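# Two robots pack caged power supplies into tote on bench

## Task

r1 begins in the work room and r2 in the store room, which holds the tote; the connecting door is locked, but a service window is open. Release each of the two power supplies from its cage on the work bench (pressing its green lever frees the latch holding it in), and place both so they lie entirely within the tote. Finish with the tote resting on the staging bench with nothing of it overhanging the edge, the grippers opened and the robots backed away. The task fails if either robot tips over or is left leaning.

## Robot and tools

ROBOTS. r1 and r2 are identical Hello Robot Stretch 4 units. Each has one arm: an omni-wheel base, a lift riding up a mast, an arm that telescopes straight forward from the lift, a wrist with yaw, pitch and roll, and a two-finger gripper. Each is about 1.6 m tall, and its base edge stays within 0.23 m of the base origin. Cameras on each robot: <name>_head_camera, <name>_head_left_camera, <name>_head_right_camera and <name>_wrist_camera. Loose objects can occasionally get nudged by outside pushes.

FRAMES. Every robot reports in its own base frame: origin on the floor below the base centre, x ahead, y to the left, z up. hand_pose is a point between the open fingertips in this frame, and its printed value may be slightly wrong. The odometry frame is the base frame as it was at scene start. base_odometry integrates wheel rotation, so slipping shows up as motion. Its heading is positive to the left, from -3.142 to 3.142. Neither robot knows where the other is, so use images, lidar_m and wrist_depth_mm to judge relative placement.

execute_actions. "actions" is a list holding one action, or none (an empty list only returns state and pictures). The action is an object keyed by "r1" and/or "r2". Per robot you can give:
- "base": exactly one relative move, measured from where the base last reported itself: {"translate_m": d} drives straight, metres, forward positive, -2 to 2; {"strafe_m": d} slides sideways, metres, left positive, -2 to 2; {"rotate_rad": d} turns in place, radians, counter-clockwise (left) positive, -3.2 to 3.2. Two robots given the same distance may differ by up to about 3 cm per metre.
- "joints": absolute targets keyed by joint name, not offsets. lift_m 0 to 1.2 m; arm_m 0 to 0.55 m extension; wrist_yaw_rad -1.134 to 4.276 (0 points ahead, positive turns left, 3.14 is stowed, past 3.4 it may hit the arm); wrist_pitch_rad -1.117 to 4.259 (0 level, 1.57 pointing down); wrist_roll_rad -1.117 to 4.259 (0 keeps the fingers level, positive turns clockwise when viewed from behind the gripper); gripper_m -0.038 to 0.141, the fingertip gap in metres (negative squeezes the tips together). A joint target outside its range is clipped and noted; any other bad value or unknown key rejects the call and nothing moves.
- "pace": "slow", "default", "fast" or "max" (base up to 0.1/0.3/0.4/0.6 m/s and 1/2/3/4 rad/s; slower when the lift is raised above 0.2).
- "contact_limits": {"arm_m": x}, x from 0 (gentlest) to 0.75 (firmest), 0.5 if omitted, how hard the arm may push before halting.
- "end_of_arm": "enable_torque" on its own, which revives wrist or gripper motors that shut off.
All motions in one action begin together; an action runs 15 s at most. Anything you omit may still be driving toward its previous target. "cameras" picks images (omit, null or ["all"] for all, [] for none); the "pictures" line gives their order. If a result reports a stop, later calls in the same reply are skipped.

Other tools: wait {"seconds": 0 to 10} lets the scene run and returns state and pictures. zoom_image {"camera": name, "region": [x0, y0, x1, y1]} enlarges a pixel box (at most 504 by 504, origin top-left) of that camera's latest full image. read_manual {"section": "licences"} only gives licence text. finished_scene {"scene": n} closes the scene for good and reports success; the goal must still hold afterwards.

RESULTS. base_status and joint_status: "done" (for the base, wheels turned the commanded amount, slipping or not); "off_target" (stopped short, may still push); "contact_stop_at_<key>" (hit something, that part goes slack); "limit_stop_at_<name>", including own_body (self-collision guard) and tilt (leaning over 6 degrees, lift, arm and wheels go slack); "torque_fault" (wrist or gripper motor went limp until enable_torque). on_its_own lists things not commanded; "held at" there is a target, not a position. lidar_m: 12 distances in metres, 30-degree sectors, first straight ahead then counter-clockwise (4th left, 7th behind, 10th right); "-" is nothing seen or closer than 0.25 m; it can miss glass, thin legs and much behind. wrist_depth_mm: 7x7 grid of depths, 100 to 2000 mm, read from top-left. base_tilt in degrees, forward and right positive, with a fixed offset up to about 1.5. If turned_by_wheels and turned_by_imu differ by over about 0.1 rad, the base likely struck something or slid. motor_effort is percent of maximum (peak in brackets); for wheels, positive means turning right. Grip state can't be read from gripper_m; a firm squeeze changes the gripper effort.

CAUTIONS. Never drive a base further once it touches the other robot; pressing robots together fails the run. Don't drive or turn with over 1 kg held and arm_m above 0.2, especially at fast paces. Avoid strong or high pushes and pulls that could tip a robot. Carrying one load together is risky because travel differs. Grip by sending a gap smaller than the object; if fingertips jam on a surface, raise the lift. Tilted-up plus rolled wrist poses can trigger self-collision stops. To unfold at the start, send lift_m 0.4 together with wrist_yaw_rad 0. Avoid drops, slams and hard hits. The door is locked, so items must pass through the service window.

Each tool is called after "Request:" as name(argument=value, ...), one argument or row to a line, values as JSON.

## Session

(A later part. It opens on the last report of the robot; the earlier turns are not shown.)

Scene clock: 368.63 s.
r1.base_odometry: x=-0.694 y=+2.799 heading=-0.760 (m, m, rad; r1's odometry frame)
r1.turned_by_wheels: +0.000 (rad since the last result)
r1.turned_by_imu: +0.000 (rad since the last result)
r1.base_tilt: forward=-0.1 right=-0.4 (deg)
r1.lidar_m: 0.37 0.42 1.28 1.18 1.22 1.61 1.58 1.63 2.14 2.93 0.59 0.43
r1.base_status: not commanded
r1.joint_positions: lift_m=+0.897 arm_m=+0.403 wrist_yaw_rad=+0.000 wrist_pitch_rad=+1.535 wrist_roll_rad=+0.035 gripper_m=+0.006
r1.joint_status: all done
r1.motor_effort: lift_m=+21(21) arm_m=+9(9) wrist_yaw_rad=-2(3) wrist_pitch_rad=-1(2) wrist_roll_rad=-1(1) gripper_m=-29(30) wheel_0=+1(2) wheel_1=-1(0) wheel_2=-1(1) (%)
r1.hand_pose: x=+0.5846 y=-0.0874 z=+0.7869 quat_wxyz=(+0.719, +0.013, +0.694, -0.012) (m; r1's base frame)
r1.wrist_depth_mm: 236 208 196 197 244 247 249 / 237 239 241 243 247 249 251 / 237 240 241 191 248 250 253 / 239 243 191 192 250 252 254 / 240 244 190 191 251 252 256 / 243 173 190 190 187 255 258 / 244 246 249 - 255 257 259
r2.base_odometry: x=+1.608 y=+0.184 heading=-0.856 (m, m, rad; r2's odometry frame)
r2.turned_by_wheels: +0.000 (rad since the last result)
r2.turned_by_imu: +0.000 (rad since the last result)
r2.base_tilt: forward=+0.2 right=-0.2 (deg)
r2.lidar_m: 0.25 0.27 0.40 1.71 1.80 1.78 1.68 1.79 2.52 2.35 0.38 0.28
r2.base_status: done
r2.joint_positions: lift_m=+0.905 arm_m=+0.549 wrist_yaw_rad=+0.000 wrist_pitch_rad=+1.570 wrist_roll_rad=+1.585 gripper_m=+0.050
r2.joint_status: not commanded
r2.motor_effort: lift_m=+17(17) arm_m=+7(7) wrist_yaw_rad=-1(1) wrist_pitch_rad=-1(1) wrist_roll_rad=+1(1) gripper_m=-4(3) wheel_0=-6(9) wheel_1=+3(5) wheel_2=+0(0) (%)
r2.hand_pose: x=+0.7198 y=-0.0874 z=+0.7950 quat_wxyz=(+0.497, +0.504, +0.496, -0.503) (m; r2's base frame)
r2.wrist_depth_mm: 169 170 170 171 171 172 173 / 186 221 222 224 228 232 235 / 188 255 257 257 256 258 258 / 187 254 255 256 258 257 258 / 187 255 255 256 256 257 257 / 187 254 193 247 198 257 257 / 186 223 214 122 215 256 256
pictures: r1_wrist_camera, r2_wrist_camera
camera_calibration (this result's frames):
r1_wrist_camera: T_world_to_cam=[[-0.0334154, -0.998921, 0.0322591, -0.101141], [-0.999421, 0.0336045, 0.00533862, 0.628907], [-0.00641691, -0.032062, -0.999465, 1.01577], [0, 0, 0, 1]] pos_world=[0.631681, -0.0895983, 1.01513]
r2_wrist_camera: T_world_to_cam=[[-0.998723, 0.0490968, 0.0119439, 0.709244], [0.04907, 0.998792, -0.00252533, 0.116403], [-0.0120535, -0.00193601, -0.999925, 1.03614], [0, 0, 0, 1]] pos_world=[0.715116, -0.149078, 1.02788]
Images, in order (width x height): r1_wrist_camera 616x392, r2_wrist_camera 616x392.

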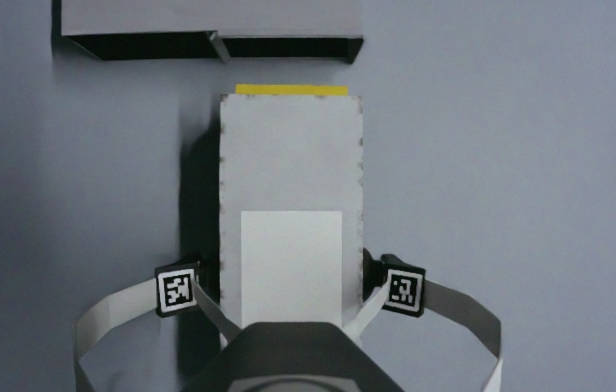

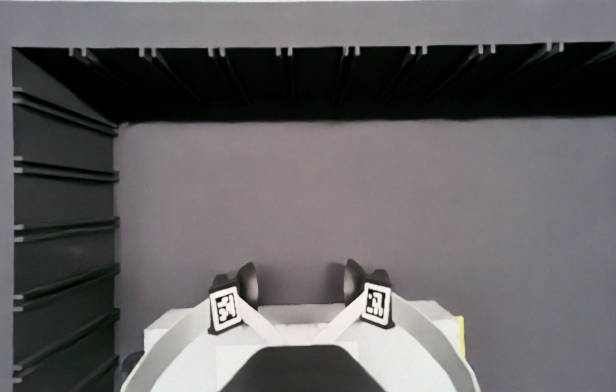

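Request:
execute_actions(
  actions=[
    {"r1":{"joints":{"lift_m":0.91,"arm_m":0.03}},"r2":{"base":{"strafe_m":0.006},"pace":"slow"}},
  ],
  cameras=[],
)

Request:
execute_actions(
  actions=[
    {"r1":{"base":{"rotate_rad":-1.547},"joints":{"lift_m":0.55}},"r2":{"joints":{"lift_m":1.03},"base":{"strafe_m":-0.008}}},
  ],
  cameras=[],
)

Request:
execute_actions(
  actions=[
    {"r1":{"base":{"translate_m":2.0},"pace":"fast"},"r2":{"joints":{"arm_m":0.0,"wrist_roll_rad":0.03,"gripper_m":0.115},"base":{"translate_m":-0.19}}},
  ],
  cameras=["r2_head_camera"],
)

Scene clock: 371.23 s.
r1.base_odometry: x=-0.694 y=+2.799 heading=-0.760 (m, m, rad; r1's odometry frame)
r1.turned_by_wheels: +0.000 (rad since the last result)
r1.turned_by_imu: +0.000 (rad since the last result)
r1.base_tilt: forward=+0.0 right=-0.3 (deg)
r1.lidar_m: 0.38 0.39 1.26 1.20 1.23 1.63 1.59 1.63 2.14 2.95 0.60 0.29
r1.base_status: not commanded
r1.joint_positions: lift_m=+0.909 arm_m=+0.032 wrist_yaw_rad=+0.000 wrist_pitch_rad=+1.536 wrist_roll_rad=+0.035 gripper_m=+0.006
r1.joint_status: all done
r1.motor_effort: lift_m=+26(27) arm_m=-9(8) wrist_yaw_rad=-2(3) wrist_pitch_rad=-3(4) wrist_roll_rad=+1(2) gripper_m=-29(31) wheel_0=+2(2) wheel_1=+0(0) wheel_2=-1(0) (%)
r1.hand_pose: x=+0.2126 y=-0.0874 z=+0.7994 quat_wxyz=(+0.719, +0.013, +0.694, -0.012) (m; r1's base frame)
r1.wrist_depth_mm: 976 436 991 976 1008 1042 1042 / 976 976 798 820 1008 1025 1042 / 960 1008 931 193 1008 1042 1060 / 991 991 190 192 1025 1042 1042 / 991 976 189 192 1025 1060 1042 / 991 173 189 191 188 1008 1078 / 991 991 820 - 1025 1060 1042
r2.base_odometry: x=+1.613 y=+0.188 heading=-0.856 (m, m, rad; r2's odometry frame)
r2.turned_by_wheels: +0.000 (rad since the last result)
r2.turned_by_imu: +0.000 (rad since the last result)
r2.base_tilt: forward=+0.1 right=-0.2 (deg)
r2.lidar_m: 0.26 0.26 0.37 1.72 1.80 1.77 1.70 1.79 2.46 2.37 0.41 0.29
r2.base_status: done
r2.joint_positions: lift_m=+0.905 arm_m=+0.549 wrist_yaw_rad=+0.000 wrist_pitch_rad=+1.570 wrist_roll_rad=+1.585 gripper_m=+0.050
r2.joint_status: not commanded
r2.motor_effort: lift_m=+17(17) arm_m=+7(7) wrist_yaw_rad=-1(1) wrist_pitch_rad=-1(1) wrist_roll_rad=+0(1) gripper_m=-3(3) wheel_0=-6(10) wheel_1=+3(5) wheel_2=+0(0) (%)
r2.hand_pose: x=+0.7198 y=-0.0874 z=+0.7950 quat_wxyz=(+0.497, +0.504, +0.496, -0.503) (m; r2's base frame)
r2.wrist_depth_mm: 170 170 171 171 172 172 172 / 189 233 231 241 244 248 243 / 188 255 256 257 257 259 258 / 187 255 255 256 257 258 258 / 187 256 255 255 257 257 258 / 187 254 193 246 198 257 257 / 187 224 214 122 216 256 257
pictures: none
No camera images: the call's "cameras" was empty. Leave "cameras" out to get every camera's image.

Scene clock: 373.70 s.
r1.base_odometry: x=-0.694 y=+2.799 heading=-2.307 (m, m, rad; r1's odometry frame)
r1.turned_by_wheels: -1.547 (rad since the last result)
r1.turned_by_imu: -1.566 (rad since the last result)
r1.base_tilt: forward=+0.0 right=-0.3 (deg)
r1.lidar_m: 2.91 0.58 0.40 0.39 0.38 1.26 1.16 1.23 1.64 1.59 1.64 2.20
r1.base_status: done
r1.joint_positions: lift_m=+0.550 arm_m=+0.032 wrist_yaw_rad=+0.000 wrist_pitch_rad=+1.535 wrist_roll_rad=+0.035 gripper_m=+0.006
r1.joint_status: all done
r1.motor_effort: lift_m=+20(24) arm_m=-9(9) wrist_yaw_rad=-3(3) wrist_pitch_rad=-2(3) wrist_roll_rad=-3(1) gripper_m=-31(30) wheel_0=+0(6) wheel_1=+1(7) wheel_2=+0(6) (%)
r1.hand_pose: x=+0.2127 y=-0.0874 z=+0.4398 quat_wxyz=(+0.719, +0.013, +0.694, -0.012) (m; r1's base frame)
r1.wrist_depth_mm: 634 634 640 647 661 661 683 / 627 640 640 647 654 668 668 / 640 647 191 191 654 668 683 / 647 647 191 193 668 676 683 / 647 647 190 191 668 683 683 / 640 173 189 191 186 676 691 / 654 449 449 - 683 691 691
r2.base_odometry: x=+1.607 y=+0.183 heading=-0.856 (m, m, rad; r2's odometry frame)
r2.turned_by_wheels: +0.000 (rad since the last result)
r2.turned_by_imu: +0.001 (rad since the last result)
r2.base_tilt: forward=+0.1 right=-0.1 (deg)
r2.lidar_m: 0.26 0.28 0.41 1.72 1.79 1.76 1.70 1.81 2.46 2.36 0.41 0.27
r2.base_status: done
r2.joint_positions: lift_m=+1.030 arm_m=+0.549 wrist_yaw_rad=+0.000 wrist_pitch_rad=+1.570 wrist_roll_rad=+1.585 gripper_m=+0.050
r2.joint_status: all done
r2.motor_effort: lift_m=+23(24) arm_m=+7(7) wrist_yaw_rad=-1(1) wrist_pitch_rad=-2(1) wrist_roll_rad=-1(1) gripper_m=-5(3) wheel_0=+3(7) wheel_1=-2(7) wheel_2=+0(1) (%)
r2.hand_pose: x=+0.7198 y=-0.0874 z=+0.9195 quat_wxyz=(+0.497, +0.504, +0.496, -0.503) (m; r2's base frame)
r2.wrist_depth_mm: 382 384 387 387 387 389 389 / 382 382 384 387 387 387 298 / 382 320 382 379 382 384 332 / 382 329 379 382 382 382 349 / 379 329 379 382 382 382 349 / 379 325 194 338 198 384 345 / 379 291 338 122 342 338 334
pictures: none
No camera images: the call's "cameras" was empty. Leave "cameras" out to get every camera's image.

Scene clock: 380.07 s.
r1.base_odometry: x=-2.037 y=+1.317 heading=-2.307 (m, m, rad; r1's odometry frame)
r1.turned_by_wheels: +0.000 (rad since the last result)
r1.turned_by_imu: +0.003 (rad since the last result)
r1.base_tilt: forward=-0.1 right=-0.3 (deg)
r1.lidar_m: 1.06 1.01 1.23 3.17 0.90 0.73 1.66 2.25 1.60 1.51 1.59 1.14
r1.base_status: done
r1.joint_positions: lift_m=+0.550 arm_m=+0.032 wrist_yaw_rad=+0.000 wrist_pitch_rad=+1.535 wrist_roll_rad=+0.035 gripper_m=+0.006
r1.joint_status: not commanded
r1.motor_effort: lift_m=+20(21) arm_m=-9(9) wrist_yaw_rad=-3(3) wrist_pitch_rad=-1(3) wrist_roll_rad=+0(0) gripper_m=-30(29) wheel_0=-2(5) wheel_1=-1(3) wheel_2=+0(12) (%)
r1.hand_pose: x=+0.2127 y=-0.0874 z=+0.4398 quat_wxyz=(+0.720, +0.013, +0.694, -0.012) (m; r1's base frame)
r1.wrist_depth_mm: 627 634 640 654 654 654 668 / 627 647 640 647 654 668 668 / 640 640 654 193 668 668 668 / 640 647 191 192 661 668 676 / 647 647 190 191 668 676 691 / 647 174 190 192 189 683 683 / 647 449 455 - 683 691 699
r2.base_odometry: x=+1.482 y=+0.326 heading=-0.856 (m, m, rad; r2's odometry frame)
r2.turned_by_wheels: +0.000 (rad since the last result)
r2.turned_by_imu: +0.001 (rad since the last result)
r2.base_tilt: forward=+0.1 right=-0.2 (deg)
r2.lidar_m: 0.45 0.48 0.66 1.72 1.81 1.57 1.51 1.61 2.20 2.37 0.66 0.47
r2.base_status: done
r2.joint_positions: lift_m=+1.030 arm_m=+0.003 wrist_yaw_rad=+0.000 wrist_pitch_rad=+1.570 wrist_roll_rad=+0.030 gripper_m=+0.115
r2.joint_status: all done
joint sent to its limit — the command would take r2.arm_m past its lower limit, so that joint was sent only as far as its limit.
r2.motor_effort: lift_m=+23(23) arm_m=-8(5) wrist_yaw_rad=+1(1) wrist_pitch_rad=-2(1) wrist_roll_rad=-3(7) gripper_m=-1(4) wheel_0=-5(8) wheel_1=-3(7) wheel_2=+2(12) (%)
r2.hand_pose: x=+0.1739 y=-0.0874 z=+0.9195 quat_wxyz=(+0.707, +0.011, +0.707, -0.011) (m; r2's base frame)
r2.wrist_depth_mm: 1138 1138 1182 1160 1160 1182 1160 / 1160 1160 1160 1160 1182 1160 1160 / 1118 1138 1138 1138 1160 1160 1160 / 1138 1160 1138 1138 1160 1160 1160 / 1138 1138 931 946 1160 1160 1160 / 1118 1138 219 931 216 1160 1160 / 1138 1118 1138 124 1160 1160 1138
pictures: r2_head_camera
Images, in order (width x height): r2_head_camera 420x560.

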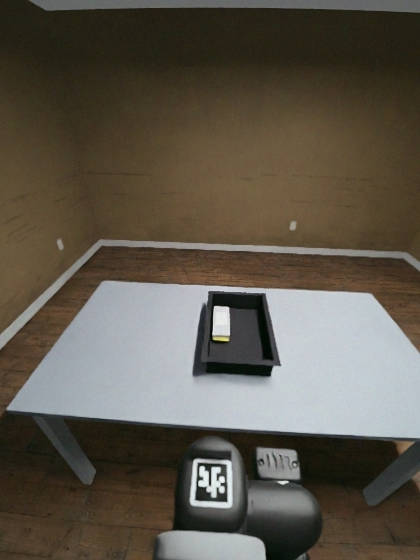

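Request:
execute_actions(
  actions=[
    {"r1":{"base":{"strafe_m":1.17},"joints":{"lift_m":1.095},"pace":"fast"},"r2":{"base":{"strafe_m":-1.95},"joints":{"lift_m":1.11},"pace":"max"}},
  ],
  cameras=["r1_head_camera"],
)

Scene clock: 387.10 s.
r1.base_odometry: x=-1.170 y=+0.531 heading=-2.307 (m, m, rad; r1's odometry frame)
r1.turned_by_wheels: +0.000 (rad since the last result)
r1.turned_by_imu: -0.002 (rad since the last result)
r1.base_tilt: forward=+0.0 right=-0.3 (deg)
r1.lidar_m: 0.83 1.12 1.44 2.02 2.10 2.82 0.61 0.67 0.89 2.70 1.57 0.28
r1.base_status: done
r1.joint_positions: lift_m=+1.095 arm_m=+0.032 wrist_yaw_rad=+0.000 wrist_pitch_rad=+1.535 wrist_roll_rad=+0.035 gripper_m=+0.006
r1.joint_status: all done
r1.motor_effort: lift_m=+26(28) arm_m=-9(9) wrist_yaw_rad=-1(2) wrist_pitch_rad=-2(3) wrist_roll_rad=-2(0) gripper_m=-31(30) wheel_0=+0(11) wheel_1=-1(14) wheel_2=+0(1) (%)
r1.hand_pose: x=+0.2126 y=-0.0874 z=+0.9844 quat_wxyz=(+0.719, +0.013, +0.694, -0.012) (m; r1's base frame)
r1.wrist_depth_mm: 1118 1160 1182 1160 1182 1160 1182 / 1118 1118 1160 1182 1182 1205 1205 / 1160 1182 1160 193 1205 1205 1229 / 1182 1182 191 192 1182 1205 1281 / 1138 1160 189 193 1255 1205 1229 / 1182 173 189 191 188 1205 1229 / 1182 1160 1205 - 1205 1229 1229
r2.base_odometry: x=+0.009 y=-0.951 heading=-0.856 (m, m, rad; r2's odometry frame)
r2.turned_by_wheels: +0.000 (rad since the last result)
r2.turned_by_imu: -0.001 (rad since the last result)
r2.base_tilt: forward=+0.1 right=-0.2 (deg)
r2.lidar_m: 2.57 1.54 1.17 1.87 2.18 1.59 1.53 0.87 0.65 0.62 0.49 0.60
r2.base_status: done
r2.joint_positions: lift_m=+1.110 arm_m=+0.003 wrist_yaw_rad=+0.000 wrist_pitch_rad=+1.570 wrist_roll_rad=+0.030 gripper_m=+0.115
r2.joint_status: all done
r2.motor_effort: lift_m=+21(26) arm_m=-7(7) wrist_yaw_rad=+0(0) wrist_pitch_rad=+0(0) wrist_roll_rad=-3(1) gripper_m=-1(1) wheel_0=+1(12) wheel_1=+0(11) wheel_2=+0(2) (%)
r2.hand_pose: x=+0.1740 y=-0.0874 z=+0.9996 quat_wxyz=(+0.707, +0.011, +0.707, -0.011) (m; r2's base frame)
r2.wrist_depth_mm: 1255 1229 1255 1255 1255 1060 723 / 1229 1255 1229 1229 1255 1060 723 / 1229 1229 1229 1255 1229 1078 732 / 1229 1229 1229 1229 1255 1078 741 / 1205 1205 1025 1025 1255 1078 741 / 1229 1205 219 991 216 1042 750 / 1205 1229 1182 124 1205 1042 759
pictures: r1_head_camera
Images, in order (width x height): r1_head_camera 420x560.

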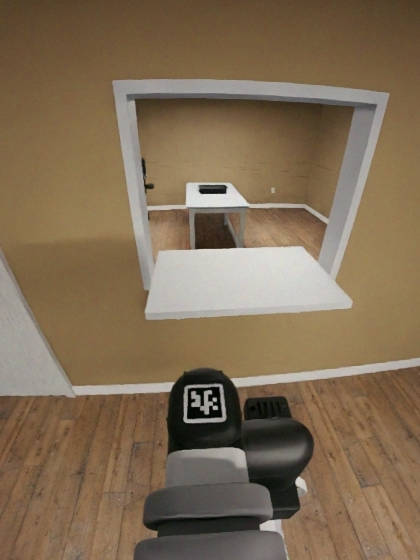

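Request:
execute_actions(
  actions=[
    {"r1":{"base":{"translate_m":0.46},"joints":{"arm_m":0.2}},"r2":{"base":{"translate_m":0.64},"pace":"max"}},
  ],
  cameras=[],
)

Request:
execute_actions(
  actions=[
    {"r1":{"joints":{"arm_m":0.54,"lift_m":1.052}},"r2":{"base":{"rotate_rad":-1.557},"pace":"max"}},
  ],
  cameras=["r2_head_camera"],
)

Scene clock: 390.67 s.
r1.base_odometry: x=-1.479 y=+0.190 heading=-2.307 (m, m, rad; r1's odometry frame)
r1.turned_by_wheels: +0.000 (rad since the last result)
r1.turned_by_imu: +0.001 (rad since the last result)
r1.base_tilt: forward=-0.1 right=-0.4 (deg)
r1.lidar_m: 0.27 0.39 0.88 2.02 2.13 2.89 1.08 1.12 2.82 2.70 0.61 0.28
r1.base_status: done
r1.joint_positions: lift_m=+1.095 arm_m=+0.198 wrist_yaw_rad=+0.000 wrist_pitch_rad=+1.535 wrist_roll_rad=+0.035 gripper_m=+0.006
r1.joint_status: all done
r1.motor_effort: lift_m=+26(25) arm_m=+8(9) wrist_yaw_rad=-1(0) wrist_pitch_rad=-1(5) wrist_roll_rad=+1(1) gripper_m=-30(29) wheel_0=-1(6) wheel_1=+0(2) wheel_2=-1(10) (%)
r1.hand_pose: x=+0.3797 y=-0.0874 z=+0.9844 quat_wxyz=(+0.719, +0.013, +0.694, -0.012) (m; r1's base frame)
r1.wrist_depth_mm: 279 282 283 287 291 294 296 / 281 283 289 290 294 294 298 / 282 286 289 191 297 297 300 / 285 287 191 192 296 301 303 / 1160 1182 190 191 1229 1255 1255 / 1160 173 189 191 189 1229 1205 / 1182 1182 991 - 1229 1255 1229
r2.base_odometry: x=+0.429 y=-1.435 heading=-0.856 (m, m, rad; r2's odometry frame)
r2.turned_by_wheels: +0.000 (rad since the last result)
r2.turned_by_imu: +0.002 (rad since the last result)
r2.base_tilt: forward=+0.1 right=-0.2 (deg)
r2.lidar_m: 2.56 2.67 1.10 1.07 3.06 2.23 2.16 0.91 0.41 0.39 0.41 0.57
r2.base_status: done
r2.joint_positions: lift_m=+1.110 arm_m=+0.003 wrist_yaw_rad=+0.000 wrist_pitch_rad=+1.570 wrist_roll_rad=+0.030 gripper_m=+0.115
r2.joint_status: not commanded
r2.motor_effort: lift_m=+21(21) arm_m=-7(7) wrist_yaw_rad=+0(0) wrist_pitch_rad=+0(1) wrist_roll_rad=-1(4) gripper_m=+0(2) wheel_0=+3(9) wheel_1=+2(7) wheel_2=-3(13) (%)
r2.hand_pose: x=+0.1740 y=-0.0874 z=+0.9996 quat_wxyz=(+0.707, +0.011, +0.707, -0.011) (m; r2's base frame)
r2.wrist_depth_mm: 1229 1229 1229 1255 1255 1078 741 / 1229 1229 1255 1255 1255 1098 741 / 1205 1255 1229 1255 1255 1098 741 / 1205 1229 1229 1229 1229 1098 750 / 1229 1229 1008 1025 1229 1118 759 / 1229 1205 219 1025 215 1060 759 / 1205 1205 1205 124 1229 1078 778
pictures: none
No camera images: the call's "cameras" was empty. Leave "cameras" out to get every camera's image.

Scene clock: 393.17 s.
r1.base_odometry: x=-1.479 y=+0.190 heading=-2.307 (m, m, rad; r1's odometry frame)
r1.turned_by_wheels: +0.000 (rad since the last result)
r1.turned_by_imu: +0.000 (rad since the last result)
r1.base_tilt: forward=+0.0 right=-0.4 (deg)
r1.lidar_m: 0.36 0.41 0.86 2.05 2.13 2.80 1.07 1.14 2.76 2.71 0.56 0.41
r1.base_status: not commanded
r1.joint_positions: lift_m=+1.052 arm_m=+0.538 wrist_yaw_rad=+0.000 wrist_pitch_rad=+1.535 wrist_roll_rad=+0.035 gripper_m=+0.006
r1.joint_status: all done
r1.motor_effort: lift_m=+20(23) arm_m=+9(10) wrist_yaw_rad=-2(3) wrist_pitch_rad=-1(2) wrist_roll_rad=-2(1) gripper_m=-29(30) wheel_0=-1(1) wheel_1=+0(0) wheel_2=-1(1) (%)
r1.hand_pose: x=+0.7197 y=-0.0874 z=+0.9419 quat_wxyz=(+0.720, +0.012, +0.694, -0.012) (m; r1's base frame)
r1.wrist_depth_mm: 238 239 242 244 247 250 252 / 239 241 243 246 248 250 253 / 242 242 243 192 250 254 256 / 242 243 191 192 252 254 256 / 243 246 189 192 252 256 258 / 244 173 190 190 189 257 260 / 246 247 249 - 257 257 263
r2.base_odometry: x=+0.429 y=-1.435 heading=-2.412 (m, m, rad; r2's odometry frame)
r2.turned_by_wheels: -1.556 (rad since the last result)
r2.turned_by_imu: -1.569 (rad since the last result)
r2.base_tilt: forward=+0.2 right=-0.2 (deg)
r2.lidar_m: 0.39 0.42 0.58 2.55 2.69 1.11 1.05 3.03 2.25 2.14 0.89 0.40
r2.base_status: done
r2.joint_positions: lift_m=+1.110 arm_m=+0.003 wrist_yaw_rad=+0.000 wrist_pitch_rad=+1.570 wrist_roll_rad=+0.030 gripper_m=+0.115
r2.joint_status: not commanded
r2.motor_effort: lift_m=+21(21) arm_m=-7(7) wrist_yaw_rad=+0(0) wrist_pitch_rad=-1(0) wrist_roll_rad=-4(3) gripper_m=-1(1) wheel_0=+3(7) wheel_1=+3(6) wheel_2=+4(8) (%)
r2.hand_pose: x=+0.1740 y=-0.0874 z=+0.9996 quat_wxyz=(+0.707, +0.011, +0.707, -0.011) (m; r2's base frame)
r2.wrist_depth_mm: 842 842 842 842 854 854 866 / 1182 1182 1205 1205 1205 1229 1255 / 1229 1229 1229 1229 1255 1255 1255 / 1205 1229 1229 1229 1255 1229 1255 / 1205 1229 1008 1008 1255 1255 1229 / 1205 1205 219 1008 216 1255 1229 / 1205 1229 1205 124 1255 1229 1229
pictures: r2_head_camera
Images, in order (width x height): r2_head_camera 420x560.

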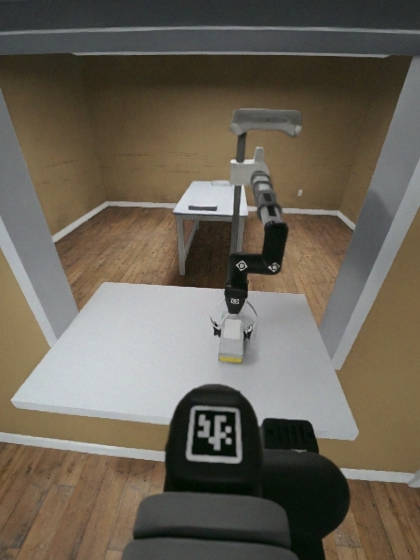

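Request:
execute_actions(
  actions=[
    {"r1":{"joints":{"gripper_m":0.095,"lift_m":1.05}},"r2":{"base":{"strafe_m":0.025},"joints":{"arm_m":0.15}}},
  ],
  cameras=[],
)

Request:
execute_actions(
  actions=[
    {"r1":{"joints":{"lift_m":1.11},"pace":"fast"}},
  ],
  cameras=[],
)

Request:
execute_actions(
  actions=[
    {"r1":{"joints":{"arm_m":0.0},"base":{"translate_m":-0.3},"pace":"fast"},"r2":{"joints":{"arm_m":0.5}}},
  ],
  cameras=["r2_wrist_camera"],
)

Scene clock: 395.10 s.
r1.base_odometry: x=-1.479 y=+0.190 heading=-2.307 (m, m, rad; r1's odometry frame)
r1.turned_by_wheels: +0.000 (rad since the last result)
r1.turned_by_imu: +0.000 (rad since the last result)
r1.base_tilt: forward=+0.0 right=-0.3 (deg)
r1.lidar_m: 0.36 0.38 0.87 2.04 2.13 2.87 1.11 1.12 2.78 2.68 0.55 0.42
r1.base_status: not commanded
r1.joint_positions: lift_m=+1.050 arm_m=+0.538 wrist_yaw_rad=+0.000 wrist_pitch_rad=+1.536 wrist_roll_rad=+0.035 gripper_m=+0.095
r1.joint_status: all done
r1.motor_effort: lift_m=+21(19) arm_m=+8(9) wrist_yaw_rad=-2(3) wrist_pitch_rad=-2(3) wrist_roll_rad=+0(1) gripper_m=-1(29) wheel_0=-1(1) wheel_1=+0(0) wheel_2=-1(1) (%)
r1.hand_pose: x=+0.7195 y=-0.0874 z=+0.9398 quat_wxyz=(+0.719, +0.013, +0.694, -0.012) (m; r1's base frame)
r1.wrist_depth_mm: 237 239 243 246 248 250 252 / 238 240 244 245 250 252 253 / 241 243 246 208 251 254 257 / 242 245 245 209 252 255 257 / 243 246 210 211 252 256 258 / 245 246 210 211 254 257 260 / 245 248 251 - 257 258 260
r2.base_odometry: x=+0.445 y=-1.453 heading=-2.412 (m, m, rad; r2's odometry frame)
r2.turned_by_wheels: +0.000 (rad since the last result)
r2.turned_by_imu: +0.000 (rad since the last result)
r2.base_tilt: forward=+0.1 right=-0.2 (deg)
r2.lidar_m: 0.39 0.42 0.62 2.53 2.66 1.11 1.06 3.06 2.28 2.18 0.85 0.43
r2.base_status: done
r2.joint_positions: lift_m=+1.110 arm_m=+0.149 wrist_yaw_rad=+0.000 wrist_pitch_rad=+1.570 wrist_roll_rad=+0.030 gripper_m=+0.115
r2.joint_status: all done
r2.motor_effort: lift_m=+22(21) arm_m=+7(9) wrist_yaw_rad=+0(0) wrist_pitch_rad=+0(1) wrist_roll_rad=-1(2) gripper_m=-1(1) wheel_0=-2(9) wheel_1=+0(10) wheel_2=+0(1) (%)
r2.hand_pose: x=+0.3198 y=-0.0874 z=+0.9996 quat_wxyz=(+0.707, +0.011, +0.707, -0.011) (m; r2's base frame)
r2.wrist_depth_mm: 312 314 315 315 317 319 320 / 310 314 314 315 315 319 319 / 309 312 314 315 315 317 319 / 1229 1229 1229 1229 1229 1255 1255 / 1229 1205 1229 1229 1229 1255 1255 / 1205 1205 219 1008 216 1229 1229 / 1205 1205 1118 124 1229 1229 1229
pictures: none
No camera images: the call's "cameras" was empty. Leave "cameras" out to get every camera's image.

Scene clock: 396.07 s.
r1.base_odometry: x=-1.479 y=+0.190 heading=-2.307 (m, m, rad; r1's odometry frame)
r1.turned_by_wheels: +0.000 (rad since the last result)
r1.turned_by_imu: +0.000 (rad since the last result)
r1.base_tilt: forward=+0.0 right=-0.4 (deg)
r1.lidar_m: 0.38 0.41 0.85 2.05 2.12 2.86 1.08 1.14 2.79 2.70 0.58 0.43
r1.base_status: not commanded
r1.joint_positions: lift_m=+1.110 arm_m=+0.538 wrist_yaw_rad=+0.000 wrist_pitch_rad=+1.535 wrist_roll_rad=+0.035 gripper_m=+0.095
r1.joint_status: all done
r1.motor_effort: lift_m=+22(24) arm_m=+8(9) wrist_yaw_rad=-2(2) wrist_pitch_rad=-2(3) wrist_roll_rad=-1(0) gripper_m=-3(1) wheel_0=-1(1) wheel_1=+0(0) wheel_2=-1(1) (%)
r1.hand_pose: x=+0.7196 y=-0.0874 z=+0.9997 quat_wxyz=(+0.719, +0.013, +0.694, -0.012) (m; r1's base frame)
r1.wrist_depth_mm: 296 297 300 303 309 309 314 / 297 300 303 306 307 310 315 / 298 298 304 267 309 312 317 / 298 303 304 268 312 315 319 / 301 304 270 271 315 319 320 / 301 306 270 272 314 317 322 / 304 306 310 - 319 320 324
r2.base_odometry: x=+0.445 y=-1.453 heading=-2.412 (m, m, rad; r2's odometry frame)
r2.turned_by_wheels: +0.000 (rad since the last result)
r2.turned_by_imu: +0.000 (rad since the last result)
r2.base_tilt: forward=+0.1 right=-0.2 (deg)
r2.lidar_m: 0.38 0.41 0.60 2.52 2.66 1.12 1.07 3.05 2.24 2.17 0.85 0.41
r2.base_status: not commanded
r2.joint_positions: lift_m=+1.110 arm_m=+0.149 wrist_yaw_rad=+0.000 wrist_pitch_rad=+1.570 wrist_roll_rad=+0.030 gripper_m=+0.115
r2.joint_status: not commanded
r2.motor_effort: lift_m=+22(21) arm_m=+8(7) wrist_yaw_rad=+0(0) wrist_pitch_rad=-1(1) wrist_roll_rad=-2(2) gripper_m=-2(1) wheel_0=-2(2) wheel_1=+0(0) wheel_2=+0(0) (%)
r2.hand_pose: x=+0.3198 y=-0.0874 z=+0.9996 quat_wxyz=(+0.707, +0.011, +0.707, -0.011) (m; r2's base frame)
r2.wrist_depth_mm: 312 314 314 317 319 317 320 / 312 312 314 315 317 317 319 / 309 310 312 315 315 315 317 / 1205 1229 1229 1229 1229 1255 1281 / 1205 1229 1255 1229 1229 1229 1255 / 1205 1205 219 1008 215 1229 1255 / 1205 1229 1118 124 1229 1229 1229
pictures: none
No camera images: the call's "cameras" was empty. Leave "cameras" out to get every camera's image.

Scene clock: 398.43 s.
r1.base_odometry: x=-1.277 y=+0.413 heading=-2.307 (m, m, rad; r1's odometry frame)
r1.turned_by_wheels: +0.000 (rad since the last result)
r1.turned_by_imu: +0.000 (rad since the last result)
r1.base_tilt: forward=-0.2 right=-0.3 (deg)
r1.lidar_m: 0.64 0.72 1.24 2.01 2.12 2.79 0.79 0.84 2.83 2.71 1.35 0.72
r1.base_status: done
r1.joint_positions: lift_m=+1.110 arm_m=+0.002 wrist_yaw_rad=+0.000 wrist_pitch_rad=+1.535 wrist_roll_rad=+0.035 gripper_m=+0.095
r1.joint_status: all done
r1.motor_effort: lift_m=+22(22) arm_m=-8(6) wrist_yaw_rad=+0(2) wrist_pitch_rad=-2(1) wrist_roll_rad=-2(1) gripper_m=-1(1) wheel_0=+1(2) wheel_1=+1(6) wheel_2=-2(10) (%)
r1.hand_pose: x=+0.1835 y=-0.0874 z=+0.9997 quat_wxyz=(+0.719, +0.013, +0.694, -0.012) (m; r1's base frame)
r1.wrist_depth_mm: 1138 1160 1160 1182 1205 1229 1229 / 1160 1182 1205 1205 1229 1229 1229 / 1160 1182 1205 1182 1205 1229 1255 / 1160 1182 1205 1229 1229 1182 1255 / 1160 1160 1008 991 1205 1255 1255 / 1182 1182 1008 1008 1229 1281 1255 / 1229 1205 1205 - 1229 1255 1255
r2.base_odometry: x=+0.445 y=-1.453 heading=-2.412 (m, m, rad; r2's odometry frame)
r2.turned_by_wheels: +0.000 (rad since the last result)
r2.turned_by_imu: +0.001 (rad since the last result)
r2.base_tilt: forward=+0.1 right=-0.2 (deg)
r2.lidar_m: 0.38 0.43 0.61 2.52 2.67 1.11 1.05 3.04 2.27 2.16 0.88 0.40
r2.base_status: not commanded
r2.joint_positions: lift_m=+1.110 arm_m=+0.499 wrist_yaw_rad=+0.000 wrist_pitch_rad=+1.570 wrist_roll_rad=+0.030 gripper_m=+0.115
r2.joint_status: all done
r2.motor_effort: lift_m=+22(21) arm_m=+8(11) wrist_yaw_rad=+0(1) wrist_pitch_rad=+1(1) wrist_roll_rad=-2(2) gripper_m=-1(2) wheel_0=-2(2) wheel_1=+0(0) wheel_2=+0(0) (%)
r2.hand_pose: x=+0.6698 y=-0.0874 z=+0.9996 quat_wxyz=(+0.707, +0.011, +0.707, -0.011) (m; r2's base frame)
r2.wrist_depth_mm: 310 314 314 315 315 319 320 / 309 310 312 314 315 317 319 / 309 310 312 312 314 317 315 / 309 309 310 271 312 315 315 / 307 309 310 271 314 314 315 / 306 307 220 270 216 314 315 / 306 306 307 124 310 310 312
pictures: r2_wrist_camera
camera_calibration (this result's frames):
r2_wrist_camera: T_world_to_cam=[[-0.0654217, -0.99778, 0.0124411, -0.060261], [-0.997854, 0.0653835, -0.0034579, 0.739976], [0.00263678, -0.0126406, -0.999917, 1.22935], [0, 0, 0, 1]] pos_world=[0.731205, -0.0929697, 1.23255]
Images, in order (width x height): r2_wrist_camera 616x392.

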